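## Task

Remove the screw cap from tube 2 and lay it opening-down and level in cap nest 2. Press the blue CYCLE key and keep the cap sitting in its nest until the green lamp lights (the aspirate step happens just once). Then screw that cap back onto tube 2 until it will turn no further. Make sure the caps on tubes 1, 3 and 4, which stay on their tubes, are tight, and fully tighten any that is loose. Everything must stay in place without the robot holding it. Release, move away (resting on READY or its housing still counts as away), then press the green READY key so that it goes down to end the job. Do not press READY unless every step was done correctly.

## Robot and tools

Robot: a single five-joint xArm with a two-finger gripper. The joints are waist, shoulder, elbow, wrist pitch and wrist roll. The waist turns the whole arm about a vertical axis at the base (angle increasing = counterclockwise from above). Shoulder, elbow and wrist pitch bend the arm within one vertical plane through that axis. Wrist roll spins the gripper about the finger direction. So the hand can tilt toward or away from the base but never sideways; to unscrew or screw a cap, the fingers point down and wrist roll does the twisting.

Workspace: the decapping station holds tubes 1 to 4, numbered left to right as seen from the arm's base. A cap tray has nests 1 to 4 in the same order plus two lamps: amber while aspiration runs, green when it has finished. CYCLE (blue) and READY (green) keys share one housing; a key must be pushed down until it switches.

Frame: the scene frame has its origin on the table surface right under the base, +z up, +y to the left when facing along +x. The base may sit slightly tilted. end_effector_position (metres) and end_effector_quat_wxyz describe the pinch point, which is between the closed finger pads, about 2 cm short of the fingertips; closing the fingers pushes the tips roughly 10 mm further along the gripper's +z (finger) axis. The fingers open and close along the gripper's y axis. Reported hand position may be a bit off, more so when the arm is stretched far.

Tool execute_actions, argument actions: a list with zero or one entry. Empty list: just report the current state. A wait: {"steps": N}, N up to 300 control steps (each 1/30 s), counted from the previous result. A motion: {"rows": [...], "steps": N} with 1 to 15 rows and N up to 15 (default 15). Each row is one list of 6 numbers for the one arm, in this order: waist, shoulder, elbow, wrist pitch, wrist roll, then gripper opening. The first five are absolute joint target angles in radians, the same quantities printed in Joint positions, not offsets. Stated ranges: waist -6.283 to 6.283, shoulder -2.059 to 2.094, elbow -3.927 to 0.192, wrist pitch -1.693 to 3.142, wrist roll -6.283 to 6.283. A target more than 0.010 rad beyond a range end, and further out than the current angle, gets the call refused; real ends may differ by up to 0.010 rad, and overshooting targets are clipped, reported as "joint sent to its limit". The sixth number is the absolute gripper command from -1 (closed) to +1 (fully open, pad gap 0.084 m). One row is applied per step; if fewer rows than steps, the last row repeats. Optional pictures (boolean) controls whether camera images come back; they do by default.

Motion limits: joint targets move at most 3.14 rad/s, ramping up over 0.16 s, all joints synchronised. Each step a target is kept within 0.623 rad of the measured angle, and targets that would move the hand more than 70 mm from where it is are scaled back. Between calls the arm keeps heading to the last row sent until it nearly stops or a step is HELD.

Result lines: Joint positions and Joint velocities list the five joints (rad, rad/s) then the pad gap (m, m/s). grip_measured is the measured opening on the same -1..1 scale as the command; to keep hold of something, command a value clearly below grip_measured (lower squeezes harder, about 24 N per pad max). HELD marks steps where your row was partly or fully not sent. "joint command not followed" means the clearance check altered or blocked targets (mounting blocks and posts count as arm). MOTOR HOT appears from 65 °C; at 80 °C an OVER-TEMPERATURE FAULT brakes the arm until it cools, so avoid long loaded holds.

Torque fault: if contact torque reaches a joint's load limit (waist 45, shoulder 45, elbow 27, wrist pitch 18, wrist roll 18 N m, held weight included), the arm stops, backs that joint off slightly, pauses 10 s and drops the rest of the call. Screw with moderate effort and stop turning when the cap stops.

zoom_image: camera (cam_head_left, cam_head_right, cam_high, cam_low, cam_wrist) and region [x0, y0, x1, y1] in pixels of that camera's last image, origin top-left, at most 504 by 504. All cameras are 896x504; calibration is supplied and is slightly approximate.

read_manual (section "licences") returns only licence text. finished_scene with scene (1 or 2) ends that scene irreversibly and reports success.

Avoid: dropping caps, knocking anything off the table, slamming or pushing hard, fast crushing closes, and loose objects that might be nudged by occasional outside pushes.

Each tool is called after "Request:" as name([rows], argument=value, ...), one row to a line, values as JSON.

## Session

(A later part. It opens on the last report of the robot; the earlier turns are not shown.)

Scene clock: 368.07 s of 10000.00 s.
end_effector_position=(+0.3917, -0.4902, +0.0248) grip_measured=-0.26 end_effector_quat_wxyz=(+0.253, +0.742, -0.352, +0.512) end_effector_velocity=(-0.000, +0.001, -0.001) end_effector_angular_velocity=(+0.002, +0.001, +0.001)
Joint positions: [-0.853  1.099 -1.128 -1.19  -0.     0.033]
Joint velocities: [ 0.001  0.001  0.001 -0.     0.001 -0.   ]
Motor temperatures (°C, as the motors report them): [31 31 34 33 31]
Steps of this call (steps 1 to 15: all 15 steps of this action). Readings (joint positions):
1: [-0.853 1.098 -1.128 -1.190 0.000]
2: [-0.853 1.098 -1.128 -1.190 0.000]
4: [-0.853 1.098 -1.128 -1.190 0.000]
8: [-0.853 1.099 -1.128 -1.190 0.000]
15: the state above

Request:
execute_actions([
  {"rows":[[-0.853,0.93,-1.128,-1.19,0,-0.8]],"steps":15},
], pictures=false)

Request:
execute_actions([
  {"rows":[[-0.853,0.93,-1.128,-1.19,1.5,-0.8]],"steps":15},
], pictures=false)

Request:
execute_actions([
  {"rows":[[-0.853,0.93,-1.128,-1.19,3.14,-0.8]],"steps":15},
], pictures=false)

Request:
execute_actions([
  {"rows":[[-0.853,1.05,-1.128,-1.3,3.14,-0.8]],"steps":15},
])

Request:
zoom_image(camera="cam_head_right", region=[520,220,680,340])

Scene clock: 375.53 s of 10000.00 s.
end_effector_position=(+0.4158, -0.5176, +0.1304) grip_measured=-0.26 end_effector_quat_wxyz=(+0.281, +0.697, -0.330, +0.571) end_effector_velocity=(+0.002, -0.000, +0.017) end_effector_angular_velocity=(-0.012, -0.009, +0.002)
Joint positions: [-0.853  0.935 -1.128 -1.19   0.     0.033]
Joint velocities: [ 0.001 -0.037  0.017  0.005 -0.001 -0.   ]
Motor temperatures (°C, as the motors report them): [31 31 34 33 31]
Steps of this call (steps 1 to 15: the robot went on to your last target; steps 16 to 209: nothing new was sent; steps 210 to 224: all 15 steps of this action). Readings (joint positions):
210: [-0.853 1.099 -1.128 -1.190 0.000]
211: [-0.853 1.097 -1.128 -1.190 0.000]
213: [-0.853 1.077 -1.123 -1.189 -0.000]
217: [-0.853 0.993 -1.130 -1.191 0.000]
224: the state above

Scene clock: 376.03 s of 10000.00 s.
end_effector_position=(+0.4164, -0.5183, +0.1338) grip_measured=-0.26 end_effector_quat_wxyz=(+0.010, -0.469, +0.610, -0.638) end_effector_velocity=(+0.001, -0.000, +0.001) end_effector_angular_velocity=(+1.594, -2.010, -0.484)
Joint positions: [-0.853  0.93  -1.128 -1.19   0.947  0.033]
Joint velocities: [ 0.001 -0.002 -0.001 -0.     2.611  0.   ]
Motor temperatures (°C, as the motors report them): [31 31 34 33 31]
Steps of this call (steps 1 to 15: all 15 steps of this action). Readings (joint positions):
1: [-0.853 0.934 -1.127 -1.190 0.000]
2: [-0.853 0.934 -1.127 -1.190 0.004]
4: [-0.853 0.932 -1.127 -1.190 0.047]
8: [-0.853 0.931 -1.128 -1.190 0.324]
15: the state above

Scene clock: 376.53 s of 10000.00 s.
end_effector_position=(+0.4164, -0.5183, +0.1339) grip_measured=-0.26 end_effector_quat_wxyz=(+0.398, +0.001, +0.770, -0.499) end_effector_velocity=(+0.000, +0.000, -0.000) end_effector_angular_velocity=(+1.598, -2.010, -0.484)
Joint positions: [-0.853  0.93  -1.128 -1.19   2.261  0.033]
Joint velocities: [ 0.    -0.     0.001 -0.001  2.613 -0.   ]
Motor temperatures (°C, as the motors report them): [31 31 34 33 31]
Steps of this call (steps 1 to 15: all 15 steps of this action). Readings (joint positions):
1: [-0.853 0.930 -1.128 -1.190 1.035]
2: [-0.853 0.930 -1.128 -1.190 1.122]
4: [-0.853 0.930 -1.128 -1.190 1.297]
8: [-0.853 0.930 -1.128 -1.190 1.648]
15: the state above

Scene clock: 377.03 s of 10000.00 s.
end_effector_position=(+0.4001, -0.4990, +0.0857) grip_measured=-0.26 end_effector_quat_wxyz=(+0.567, +0.326, +0.701, -0.284) end_effector_velocity=(+0.001, -0.002, +0.008) end_effector_angular_velocity=(+0.061, -0.134, -0.028)
Joint positions: [-0.853  1.048 -1.128 -1.298  3.128  0.033]
Joint velocities: [-0.001  0.006 -0.012 -0.029  0.146  0.   ]
Motor temperatures (°C, as the motors report them): [31 31 34 33 31]
Steps of this call (steps 1 to 15: all 15 steps of this action). Readings (joint positions):
1: [-0.853 0.930 -1.128 -1.190 2.348]
2: [-0.853 0.930 -1.128 -1.190 2.436]
4: [-0.853 0.938 -1.129 -1.199 2.611]
8: [-0.853 1.008 -1.127 -1.261 2.938]
15: the state above
camera_calibration (this result's frames):
cam_wrist: T_world_to_cam=[[0.789097, 0.614204, -0.00891403, 0.0233521], [0.131323, -0.154506, 0.979225, -0.144115], [0.600067, -0.773874, -0.202579, -0.479404], [0, 0, 0, 1]] pos_world=[0.288173, -0.407608, 0.044212]

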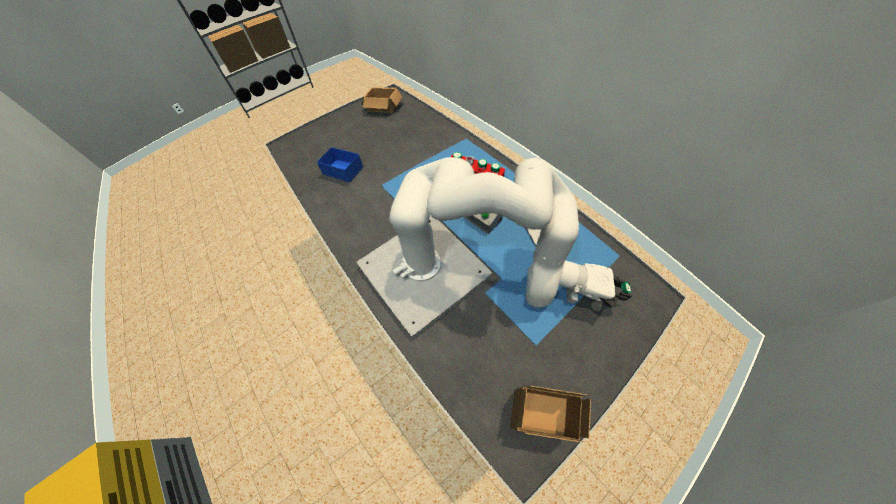

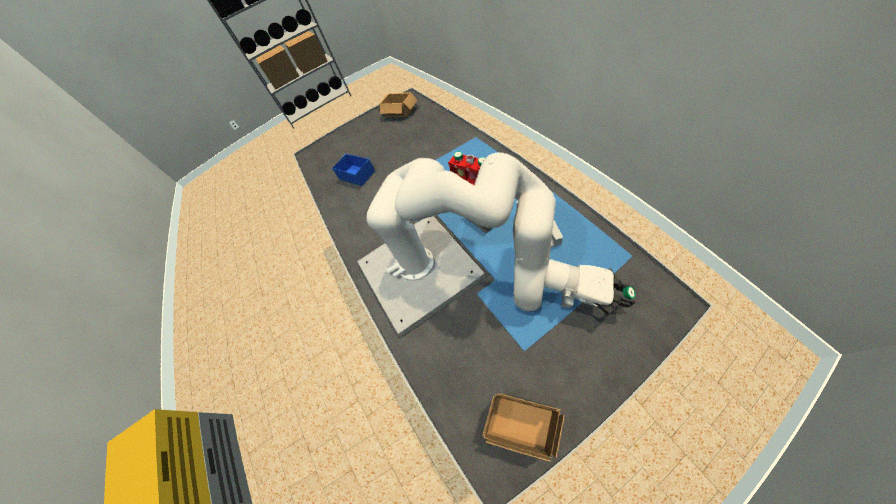

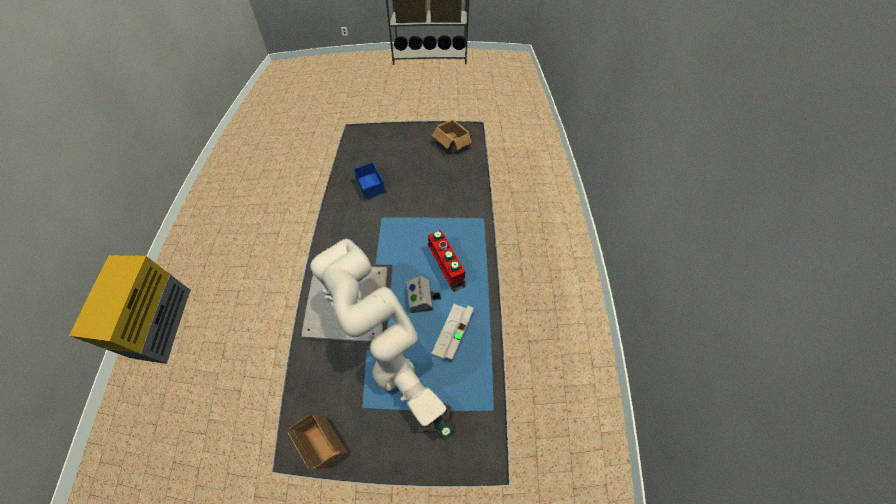

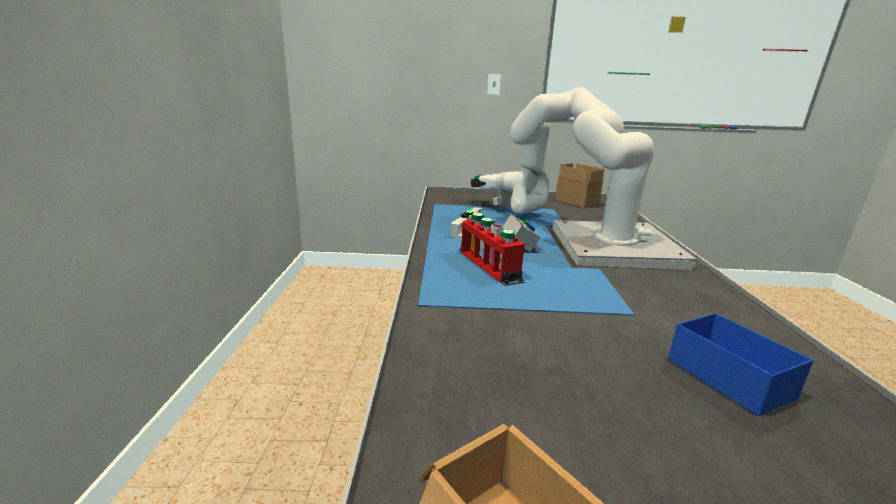

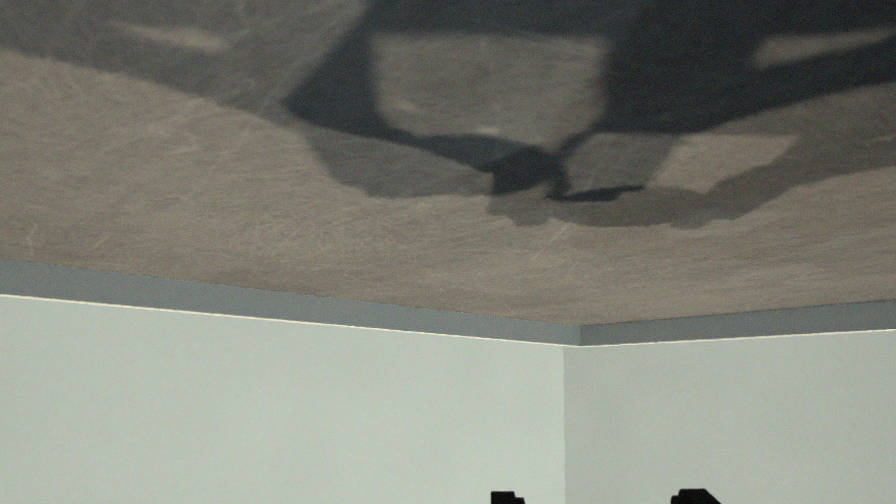

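Region (520, 220, 680, 340) of cam_head_right's 896x504 image, scaled by 3.150, with more detail than that image has; it fills the top 378 rows of this view, and the rest is white.

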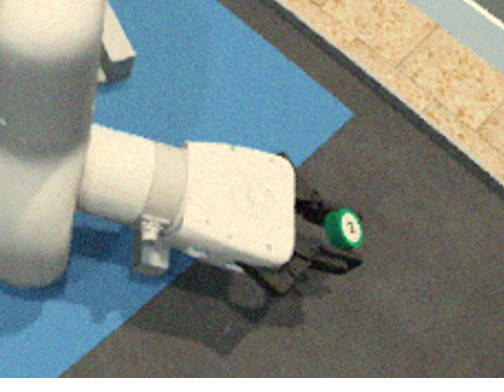

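Request:
execute_actions([
  {"rows":[[-0.853,1.095,-1.128,-1.24,3.14,-0.8]],"steps":15},
], pictures=false)

Request:
execute_actions([
  {"rows":[[-0.853,1.095,-1.128,-1.24,3.14,0.6]],"steps":15},
])

Request:
zoom_image(camera="cam_head_right", region=[520,220,680,340])

Scene clock: 386.10 s of 10000.00 s.
end_effector_position=(+0.3938, -0.4924, +0.0447) grip_measured=-0.26 end_effector_quat_wxyz=(+0.535, +0.343, +0.725, -0.264) end_effector_velocity=(-0.000, +0.000, -0.004) end_effector_angular_velocity=(+0.007, +0.006, +0.000)
Joint positions: [-0.853  1.09  -1.129 -1.244  3.141  0.033]
Joint velocities: [ 0.     0.003 -0.001  0.007  0.    -0.   ]
Motor temperatures (°C, as the motors report them): [31 31 34 33 31]
Steps of this call (steps 1 to 30: the robot went on to your last target; steps 31 to 257: nothing new was sent; steps 258 to 272: all 15 steps of this action). Readings (joint positions):
258: [-0.853 1.050 -1.128 -1.300 3.140]
259: [-0.853 1.051 -1.128 -1.297 3.140]
261: [-0.853 1.066 -1.130 -1.275 3.140]
265: [-0.853 1.090 -1.128 -1.249 3.141]
272: the state above

Scene clock: 386.60 s of 10000.00 s.
end_effector_position=(+0.3937, -0.4923, +0.0437) grip_measured=+0.59 end_effector_quat_wxyz=(+0.534, +0.344, +0.726, -0.264) end_effector_velocity=(+0.000, +0.000, -0.000) end_effector_angular_velocity=(+0.001, +0.002, +0.001)
Joint positions: [-0.853  1.09  -1.129 -1.241  3.141  0.069]
Joint velocities: [ 0.001 -0.001  0.001  0.001 -0.001  0.   ]
Motor temperatures (°C, as the motors report them): [31 31 34 33 31]
Steps of this call (steps 1 to 15: all 15 steps of this action). Readings (joint positions):
1: [-0.853 1.090 -1.129 -1.243 3.141]
2: [-0.853 1.090 -1.129 -1.243 3.141]
4: [-0.853 1.090 -1.129 -1.243 3.141]
8: [-0.853 1.091 -1.129 -1.243 3.141]
15: the state above
camera_calibration (this result's frames):
cam_wrist: T_world_to_cam=[[0.79194, 0.610593, 0.00253874, 0.0204332], [0.180479, -0.23805, 0.954337, -0.160561], [0.583316, -0.75532, -0.29872, -0.458887], [0, 0, 0, 1]] pos_world=[0.280473, -0.397305, 0.0160989]

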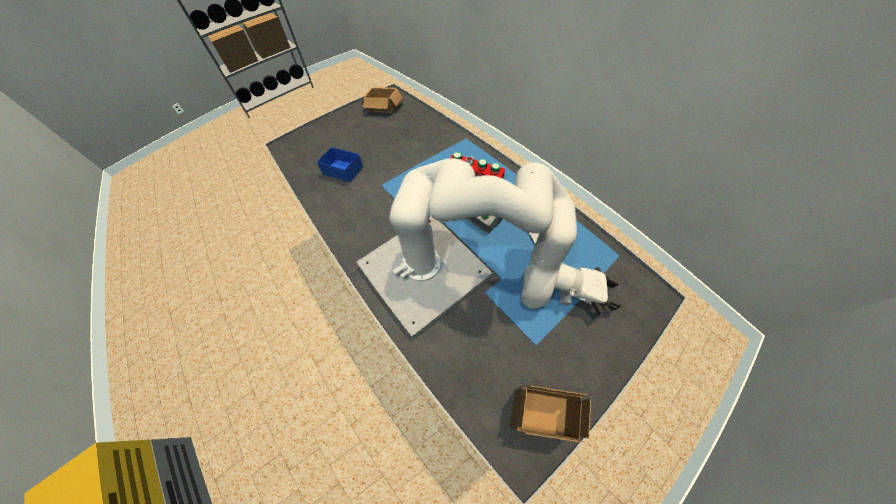

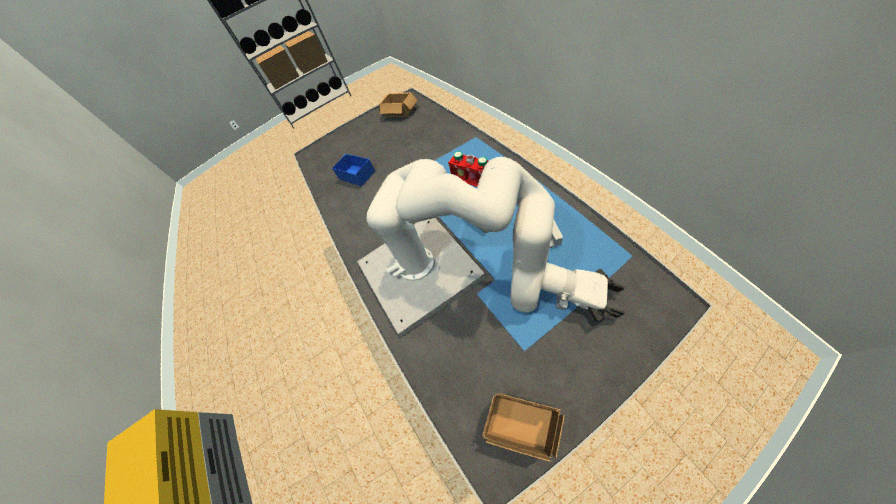

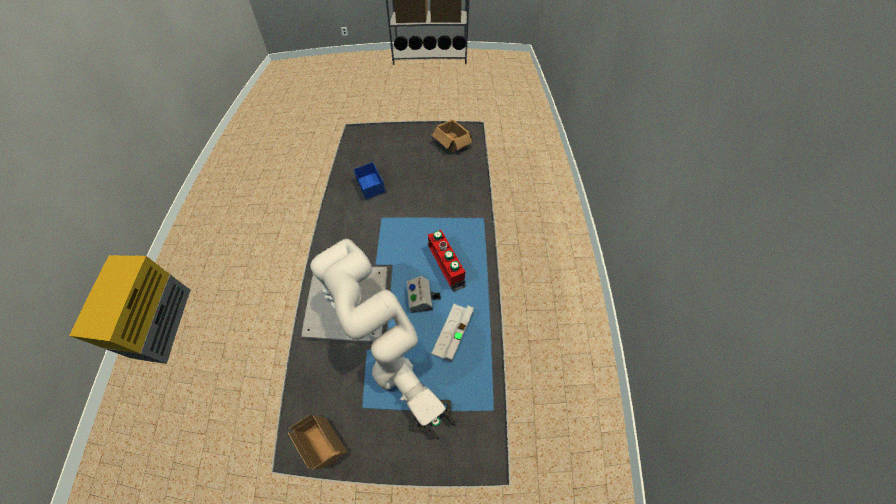

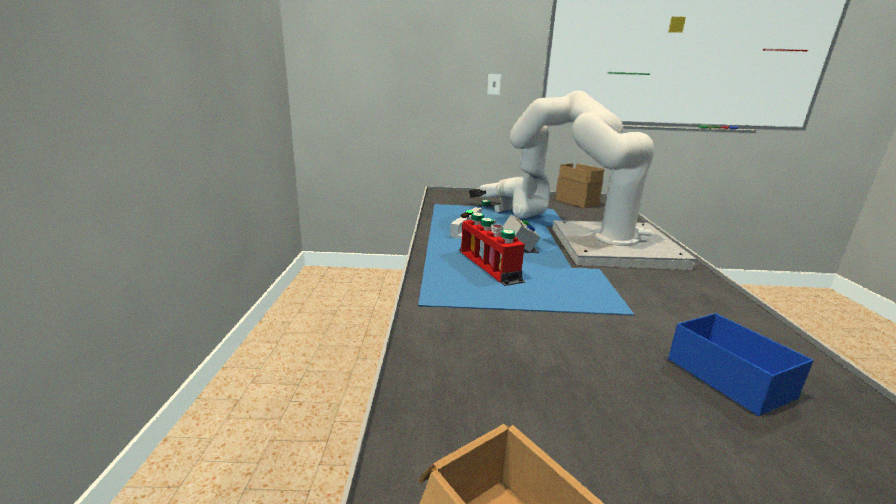

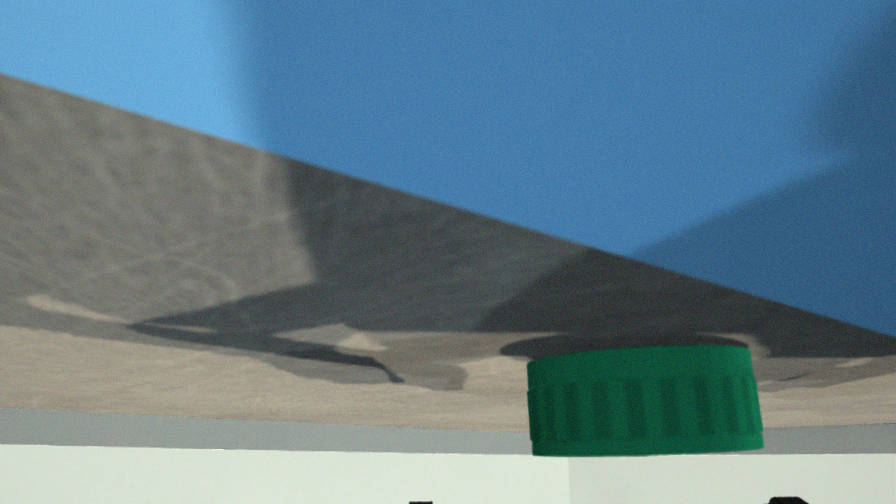

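Region (520, 220, 680, 340) of cam_head_right's 896x504 image, scaled by 3.150, with more detail than that image has; it fills the top 378 rows of this view, and the rest is white.

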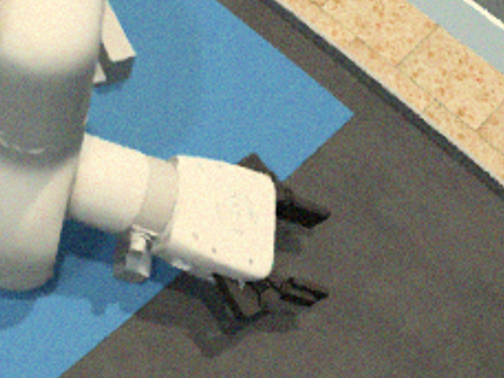

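Request:
execute_actions([
  {"rows":[[-0.86,0.7,-1.129,-1.24,3.14,0.6]],"steps":15},
], pictures=false)

Request:
execute_actions([
  {"rows":[[-0.86,0.4,-1.3,-0.3,1.6,0.8]],"steps":15},
], pictures=false)

Request:
execute_actions([
  {"rows":[[-0.86,0.45,-1.39,0.82,0,0.8]],"steps":15},
], pictures=false)

Request:
execute_actions([
  {"rows":[[-0.86,0.553,-1.388,0.82,0,0.8]],"steps":15},
])

Scene clock: 395.53 s of 10000.00 s.
end_effector_position=(+0.4203, -0.5258, +0.1991) grip_measured=+0.60 end_effector_quat_wxyz=(+0.614, +0.312, +0.659, -0.304) end_effector_velocity=(+0.036, -0.048, +0.397) end_effector_angular_velocity=(-0.474, -0.378, -0.002)
Joint positions: [-0.857  0.849 -1.126 -1.236  3.139  0.069]
Joint velocities: [-0.012 -0.576 -0.012 -0.018  0.002  0.   ]
Motor temperatures (°C, as the motors report them): [31 31 34 33 31]
Steps of this call (steps 1 to 15: the robot went on to your last target; steps 16 to 253: nothing new was sent; steps 254 to 268: all 15 steps of this action). Readings (joint positions):
254: [-0.853 1.090 -1.128 -1.240 3.141]
255: [-0.853 1.088 -1.128 -1.240 3.141]
257: [-0.853 1.067 -1.120 -1.233 3.139]
261: [-0.854 0.983 -1.124 -1.233 3.139]
268: the state above

Scene clock: 396.03 s of 10000.00 s.
end_effector_position=(+0.4600, -0.5751, +0.3416) grip_measured=+0.80 end_effector_quat_wxyz=(+0.457, +0.109, +0.766, -0.438) end_effector_velocity=(+0.053, -0.067, +0.219) end_effector_angular_velocity=(-0.722, +2.574, +0.478)
Joint positions: [-0.859  0.517 -1.25  -0.642  2.534  0.077]
Joint velocities: [-0.005 -0.809 -0.359  2.187 -2.518 -0.   ]
Motor temperatures (°C, as the motors report them): [31 31 34 33 31]
Steps of this call (steps 1 to 15: all 15 steps of this action). Readings (joint positions):
1: [-0.857 0.830 -1.126 -1.236 3.139]
2: [-0.858 0.811 -1.127 -1.234 3.136]
4: [-0.858 0.775 -1.137 -1.197 3.098]
8: [-0.858 0.689 -1.177 -1.049 2.951]
15: the state above

Scene clock: 396.53 s of 10000.00 s.
end_effector_position=(+0.4282, -0.5388, +0.2116) grip_measured=+0.80 end_effector_quat_wxyz=(+0.066, -0.368, +0.890, -0.260) end_effector_velocity=(-0.168, +0.206, -0.285) end_effector_angular_velocity=(+0.688, +1.691, +1.468)
Joint positions: [-0.86   0.45  -1.374  0.377  1.459  0.077]
Joint velocities: [ 0.     0.001 -0.063  1.626 -1.743  0.   ]
Motor temperatures (°C, as the motors report them): [31 31 34 33 31]
Steps of this call (steps 1 to 15: all 15 steps of this action). Readings (joint positions):
1: [-0.859 0.492 -1.262 -0.572 2.448]
2: [-0.860 0.469 -1.273 -0.505 2.361]
4: [-0.860 0.444 -1.300 -0.354 2.188]
8: [-0.860 0.443 -1.354 -0.032 1.870]
15: the state above

Scene clock: 397.03 s of 10000.00 s.
end_effector_position=(+0.3648, -0.4613, +0.0959) grip_measured=+0.80 end_effector_quat_wxyz=(+0.013, +0.795, -0.606, +0.019) end_effector_velocity=(-0.049, +0.061, -0.068) end_effector_angular_velocity=(+0.228, +0.321, +2.564)
Joint positions: [-0.86   0.545 -1.387  0.795  0.399  0.077]
Joint velocities: [ 0.     0.086 -0.013  0.266 -2.572  0.   ]
Motor temperatures (°C, as the motors report them): [31 31 34 33 31]
Steps of this call (steps 1 to 15: all 15 steps of this action). Readings (joint positions):
1: [-0.860 0.450 -1.376 0.431 1.398]
2: [-0.860 0.450 -1.378 0.481 1.338]
4: [-0.860 0.458 -1.381 0.556 1.227]
8: [-0.860 0.501 -1.382 0.663 0.988]
15: the state above
camera_calibration (this result's frames):
cam_wrist: T_world_to_cam=[[-0.96954, -0.244468, -0.0150675, 0.274132], [-0.243347, 0.96843, -0.0540955, 0.610106], [0.0278164, -0.0487812, -0.998422, 0.192601], [0, 0, 0, 1]] pos_world=[0.408892, -0.514433, 0.229432]

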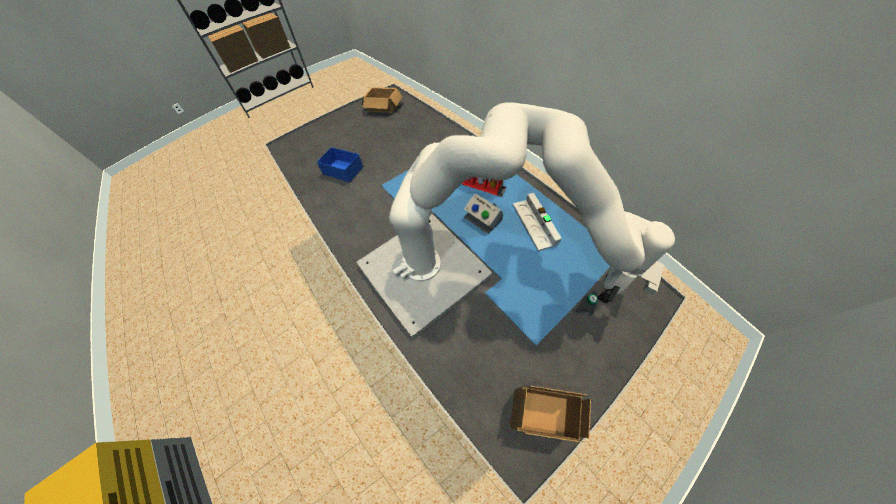

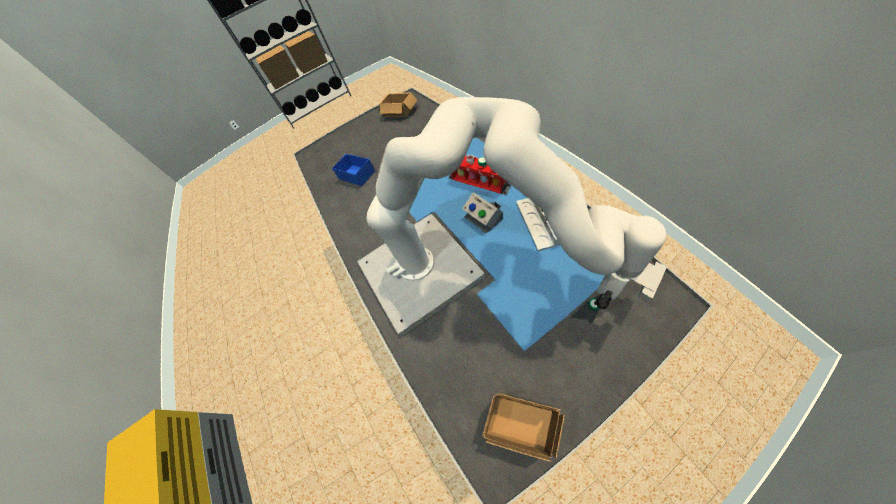

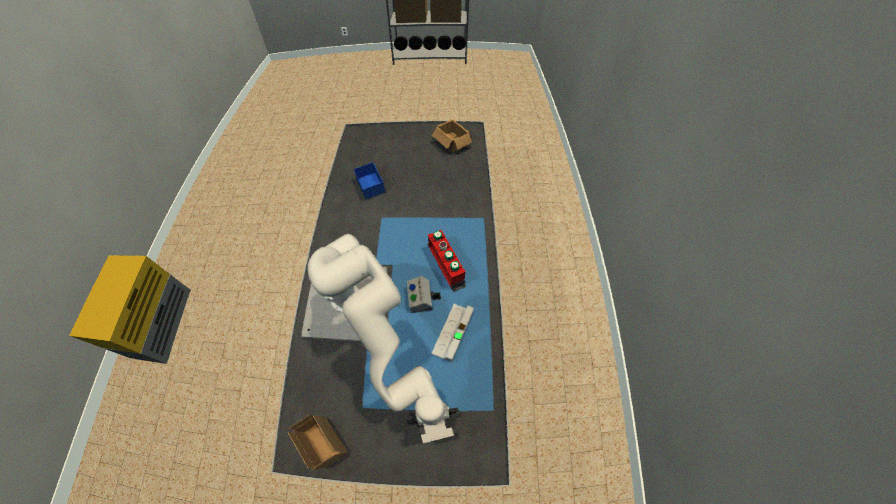

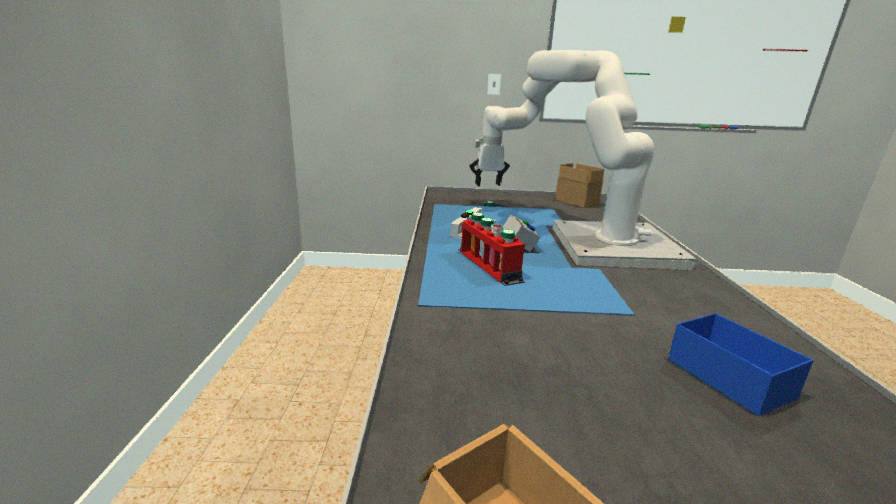

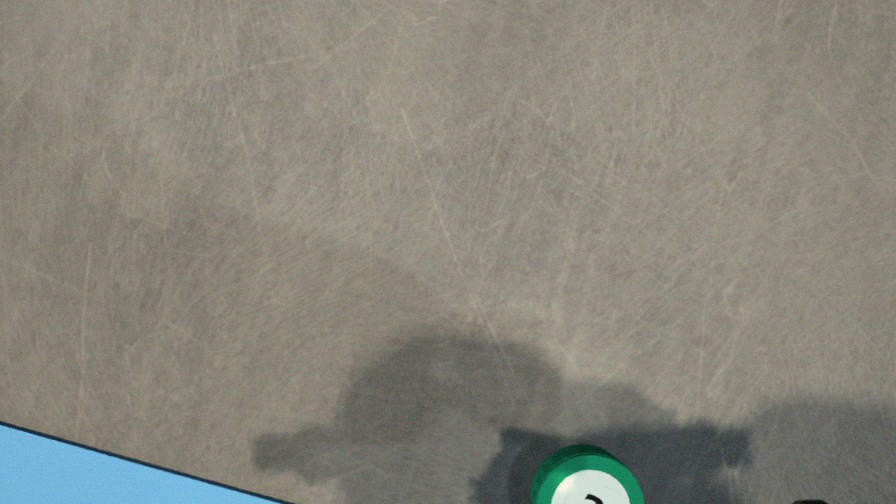

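Request:
execute_actions([
  {"rows":[[-0.873,0.6,-1.385,0.77,0,0.6]],"steps":10},
], pictures=false)

Request:
execute_actions([
  {"rows":[[-0.873,0.669,-1.379,0.695,0,0.6]],"steps":12},
], pictures=false)

Request:
execute_actions([
  {"rows":[[-0.873,0.669,-1.379,0.695,0,0.2],[-0.873,0.669,-1.379,0.695,0,0],[-0.873,0.669,-1.379,0.695,0,-0.15],[-0.873,0.669,-1.379,0.695,0,-0.3],[-0.873,0.669,-1.379,0.695,0,-0.5],[-0.873,0.669,-1.379,0.695,0,-0.8]],"steps":14},
], pictures=false)

Request:
execute_actions([
  {"rows":[[-0.6,0.25,-1.2,0.93,-1.4,-0.8]],"steps":15},
])

Request:
zoom_image(camera="cam_low", region=[420,100,580,240])

Scene clock: 404.73 s of 10000.00 s.
end_effector_position=(+0.3541, -0.4602, +0.0657) grip_measured=+0.60 end_effector_quat_wxyz=(+0.009, +0.897, -0.442, +0.001) end_effector_velocity=(+0.011, -0.017, +0.010) end_effector_angular_velocity=(-0.048, -0.037, -0.001)
Joint positions: [-0.873  0.599 -1.384  0.773  0.     0.069]
Joint velocities: [-0.003  0.005 -0.026 -0.04  -0.001 -0.   ]
Motor temperatures (°C, as the motors report them): [31 31 35 33 31]
Steps of this call (steps 1 to 30: the robot went on to your last target; steps 31 to 221: nothing new was sent; steps 222 to 231: all 10 steps of this action). Readings (joint positions):
222: [-0.860 0.553 -1.388 0.820 -0.000]
223: [-0.860 0.555 -1.388 0.817 -0.000]
225: [-0.865 0.571 -1.389 0.798 -0.000]
229: [-0.872 0.597 -1.383 0.777 0.000]
231: the state above

Scene clock: 405.13 s of 10000.00 s.
end_effector_position=(+0.3533, -0.4605, +0.0304) grip_measured=+0.59 end_effector_quat_wxyz=(+0.010, +0.897, -0.442, +0.002) end_effector_velocity=(+0.011, -0.014, +0.012) end_effector_angular_velocity=(-0.044, -0.034, +0.001)
Joint positions: [-0.873  0.667 -1.38   0.697  0.     0.069]
Joint velocities: [ 0.    -0.004 -0.02  -0.031  0.     0.   ]
Motor temperatures (°C, as the motors report them): [31 31 35 33 31]
Steps of this call (steps 1 to 12: all 12 steps of this action). Readings (joint positions):
1: [-0.873 0.599 -1.385 0.772 0.000]
2: [-0.873 0.601 -1.386 0.768 -0.000]
4: [-0.873 0.622 -1.387 0.740 0.000]
8: [-0.873 0.664 -1.376 0.706 -0.000]
12: the state above

Scene clock: 405.60 s of 10000.00 s.
end_effector_position=(+0.3533, -0.4606, +0.0296) grip_measured=-0.26 end_effector_quat_wxyz=(+0.010, +0.897, -0.442, +0.002) end_effector_velocity=(+0.000, +0.000, -0.000) end_effector_angular_velocity=(+0.001, +0.000, -0.002)
Joint positions: [-0.873  0.669 -1.379  0.695  0.     0.033]
Joint velocities: [ 0.     0.    -0.     0.001  0.003  0.   ]
Motor temperatures (°C, as the motors report them): [31 31 35 33 31]
Steps of this call (steps 1 to 14: all 14 steps of this action). Readings (joint positions):
1: [-0.873 0.667 -1.380 0.696 0.000]
2: [-0.873 0.667 -1.380 0.696 0.000]
4: [-0.873 0.668 -1.380 0.695 0.000]
8: [-0.873 0.668 -1.379 0.695 -0.000]
14: the state above

Scene clock: 406.10 s of 10000.00 s.
end_effector_position=(+0.4084, -0.3716, +0.1251) grip_measured=-0.26 end_effector_quat_wxyz=(+0.010, +0.994, -0.104, +0.001) end_effector_velocity=(+0.088, +0.218, +0.207) end_effector_angular_velocity=(-0.007, +0.024, +2.237)
Joint positions: [-0.697  0.4   -1.264  0.845 -0.531  0.033]
Joint velocities: [ 0.393 -0.609  0.252  0.336 -1.844  0.   ]
Motor temperatures (°C, as the motors report them): [31 31 35 33 31]
Steps of this call (steps 1 to 15: all 15 steps of this action). Readings (joint positions):
1: [-0.873 0.669 -1.379 0.695 -0.000]
2: [-0.872 0.667 -1.378 0.696 -0.004]
4: [-0.858 0.645 -1.363 0.712 -0.045]
8: [-0.792 0.547 -1.328 0.763 -0.192]
15: the state above
camera_calibration (this result's frames):
cam_wrist: T_world_to_cam=[[-0.229733, -0.973225, 0.00749818, -0.236946], [-0.973197, 0.22963, -0.0125397, 0.553814], [0.0104822, -0.010178, -0.999893, 0.246533], [0, 0, 0, 1]] pos_world=[0.481952, -0.355264, 0.255228]

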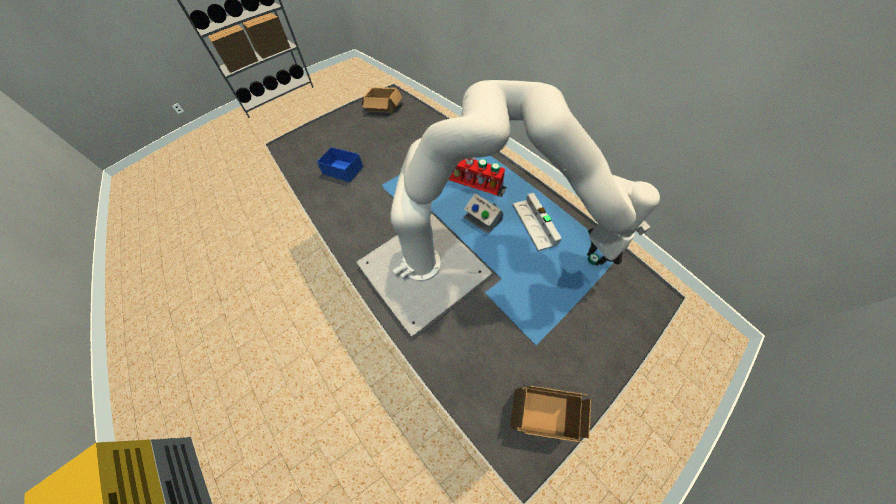

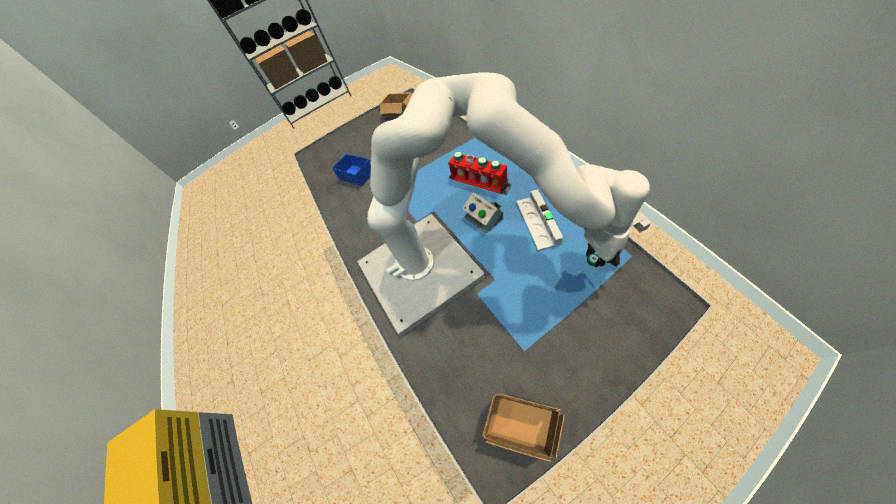

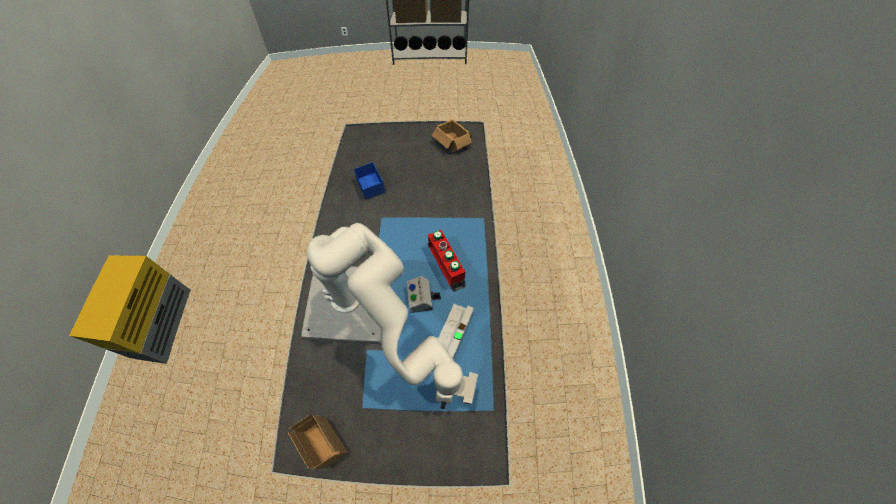

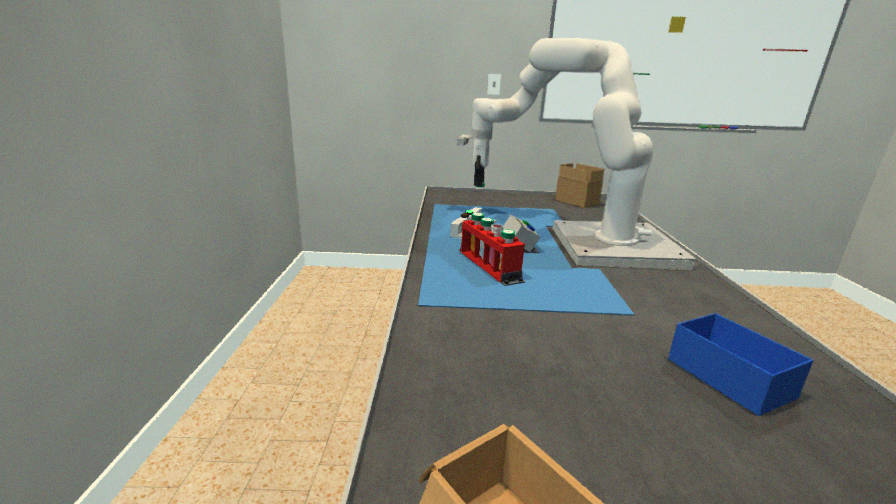

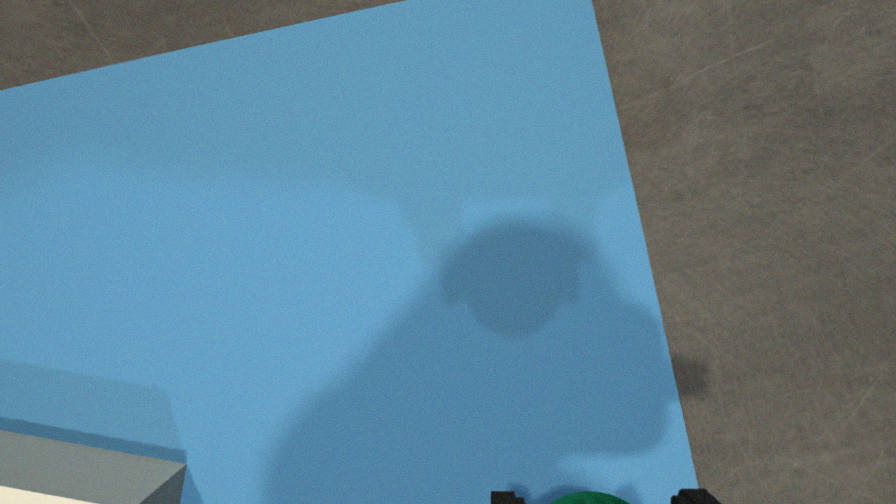

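Region (420, 100, 580, 240) of cam_low's 896x504 image, scaled by 3.150, with more detail than that image has; it fills the top 441 rows of this view, and the rest is white.

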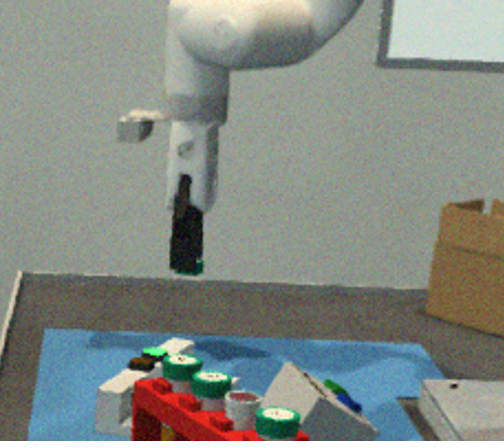

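Request:
execute_actions([
  {"rows":[[0.1,-0.05,-0.95,0.97,-3,-0.8]],"steps":15},
], pictures=false)

Request:
execute_actions([
  {"rows":[[0.5025,-0.084,-0.877,0.954,-4.69,-0.8]],"steps":15},
], pictures=false)

Request:
execute_actions([
  {"rows":[[0.5025,-0.03,-0.852,0.87,-4.69,-0.8]],"steps":15},
])

Request:
zoom_image(camera="cam_low", region=[440,160,550,260])

Request:
zoom_image(camera="cam_head_left", region=[420,110,540,200])

Scene clock: 412.90 s of 10000.00 s.
end_effector_position=(+0.4690, -0.1651, +0.1929) grip_measured=-0.26 end_effector_quat_wxyz=(+0.009, +0.769, +0.640, -0.001) end_effector_velocity=(+0.048, +0.350, +0.039) end_effector_angular_velocity=(-0.001, +0.012, +1.653)
Joint positions: [-0.299  0.118 -1.09   0.948 -1.731  0.033]
Joint velocities: [ 0.697 -0.292  0.244  0.041 -0.956 -0.   ]
Motor temperatures (°C, as the motors report them): [31 31 36 33 31]
Steps of this call (steps 1 to 45: the robot went on to your last target; steps 46 to 189: nothing new was sent; steps 190 to 204: all 15 steps of this action). Readings (joint positions):
190: [-0.600 0.250 -1.200 0.930 -1.400]
191: [-0.598 0.249 -1.199 0.930 -1.404]
193: [-0.566 0.233 -1.184 0.932 -1.440]
197: [-0.463 0.186 -1.148 0.938 -1.538]
204: the state above

Scene clock: 413.40 s of 10000.00 s.
end_effector_position=(+0.4660, +0.0172, +0.1973) grip_measured=-0.26 end_effector_quat_wxyz=(+0.003, +0.463, +0.886, -0.002) end_effector_velocity=(-0.067, +0.347, +0.003) end_effector_angular_velocity=(+0.008, +0.028, +1.724)
Joint positions: [ 0.078  0.014 -0.983  0.952 -2.144  0.033]
Joint velocities: [ 0.754 -0.174  0.187  0.003 -0.971 -0.   ]
Motor temperatures (°C, as the motors report them): [31 31 36 33 31]
Steps of this call (steps 1 to 15: all 15 steps of this action). Readings (joint positions):
1: [-0.276 0.108 -1.082 0.949 -1.763]
2: [-0.252 0.098 -1.074 0.950 -1.795]
4: [-0.201 0.082 -1.057 0.950 -1.847]
8: [-0.100 0.056 -1.027 0.951 -1.947]
15: the state above

Scene clock: 413.90 s of 10000.00 s.
end_effector_position=(+0.4120, +0.1668, +0.1762) grip_measured=-0.26 end_effector_quat_wxyz=(-0.002, -0.093, +0.996, -0.001) end_effector_velocity=(-0.126, +0.215, -0.039) end_effector_angular_velocity=(+0.012, +0.018, +3.111)
Joint positions: [ 0.428 -0.023 -0.876  0.887 -2.943  0.033]
Joint velocities: [ 0.557 -0.048  0.176 -0.119 -2.553 -0.   ]
Motor temperatures (°C, as the motors report them): [31 31 36 33 31]
Steps of this call (steps 1 to 15: all 15 steps of this action). Readings (joint positions):
1: [0.103 0.008 -0.976 0.952 -2.178]
2: [0.128 0.003 -0.970 0.951 -2.213]
4: [0.178 -0.003 -0.956 0.942 -2.288]
8: [0.274 -0.010 -0.924 0.921 -2.468]
15: the state above
camera_calibration (this result's frames):
cam_wrist: T_world_to_cam=[[-0.16271, 0.986583, -0.0133884, -0.063453], [0.986628, 0.162557, -0.0118296, -0.362095], [-0.00949451, -0.0151342, -0.99984, 0.312141], [0, 0, 0, 1]] pos_world=[0.349892, 0.126187, 0.306958]

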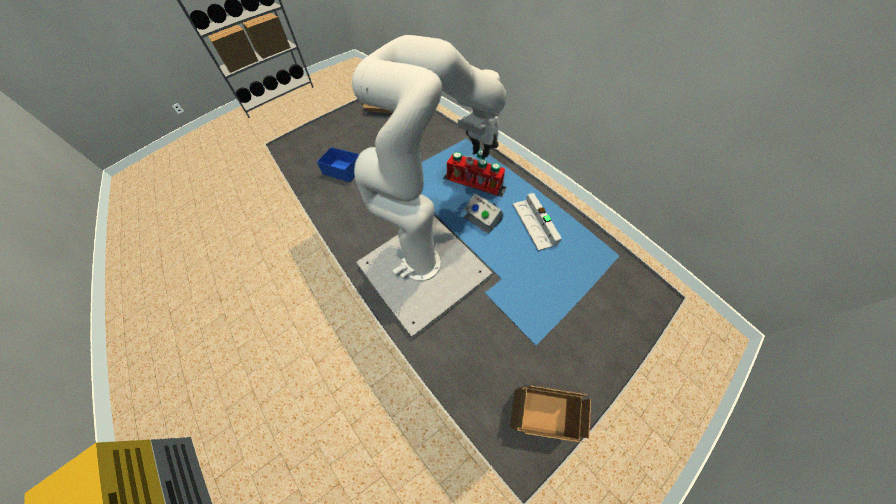

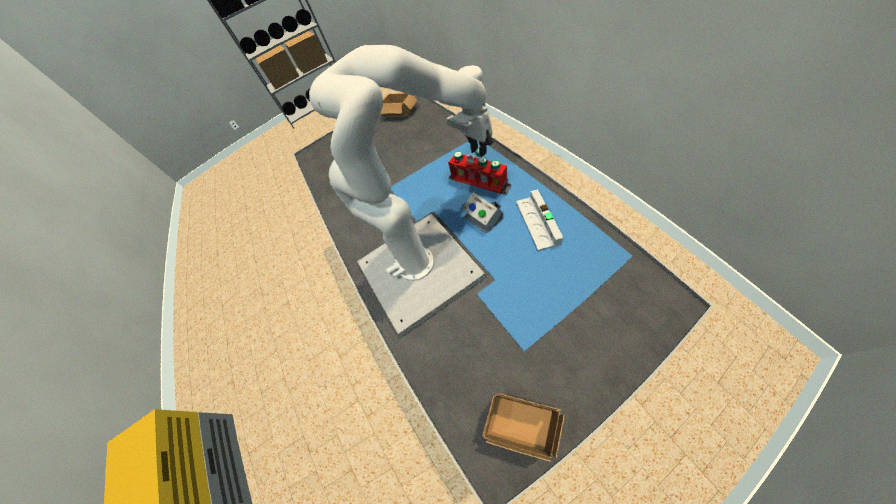

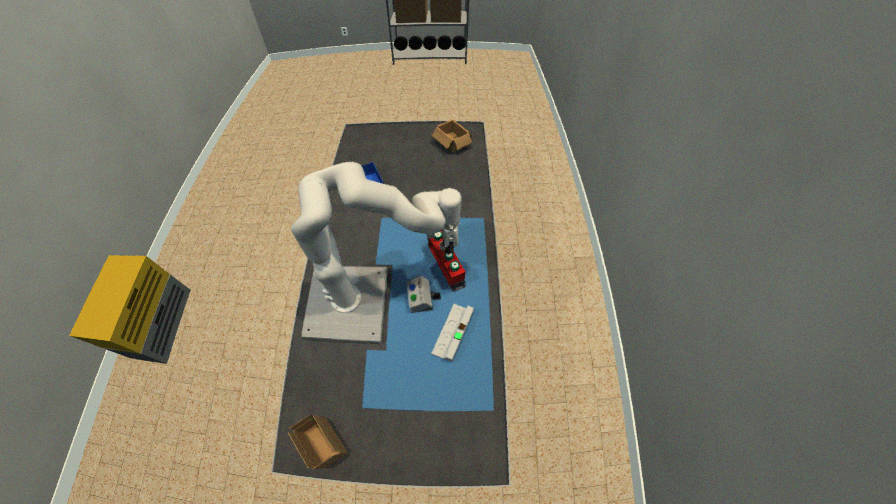

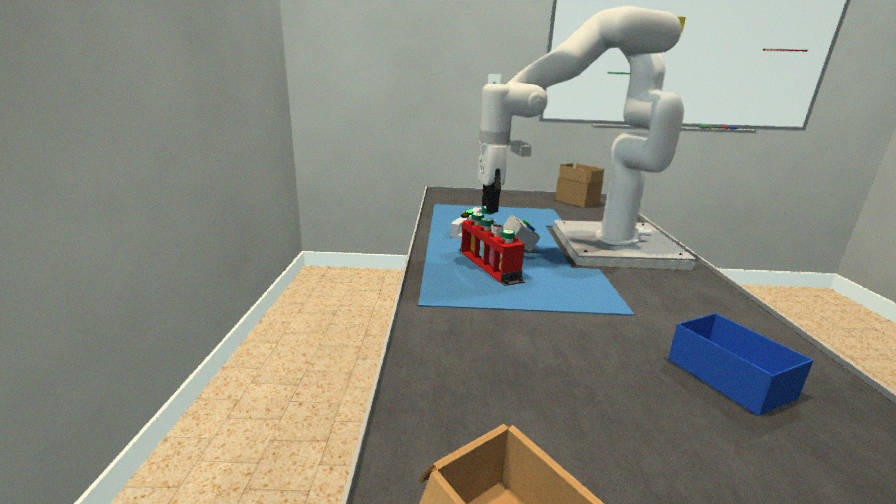

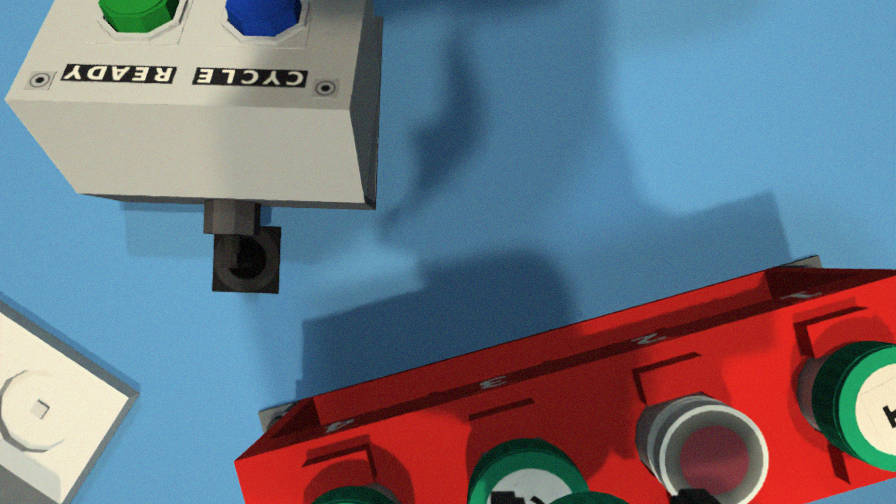

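Region (440, 160, 550, 260) of cam_low's 896x504 image, scaled by 4.582, with more detail than that image has; it fills the top 458 rows of this view, and the rest is white.

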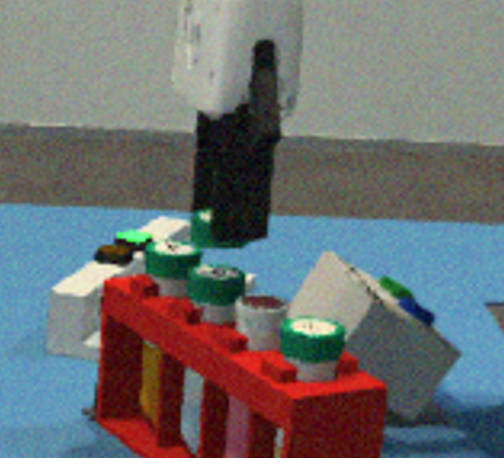

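Region (420, 110, 540, 200) of cam_head_left's 896x504 image, scaled by 4.200, with more detail than that image has; it fills the top 378 rows of this view, and the rest is white.

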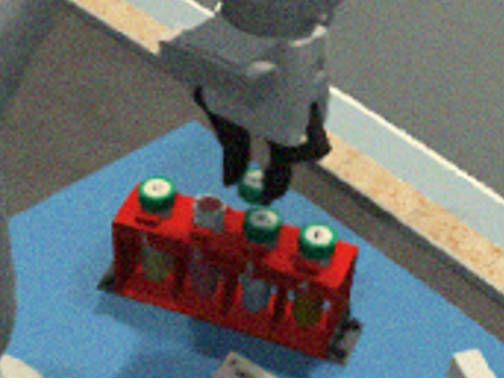

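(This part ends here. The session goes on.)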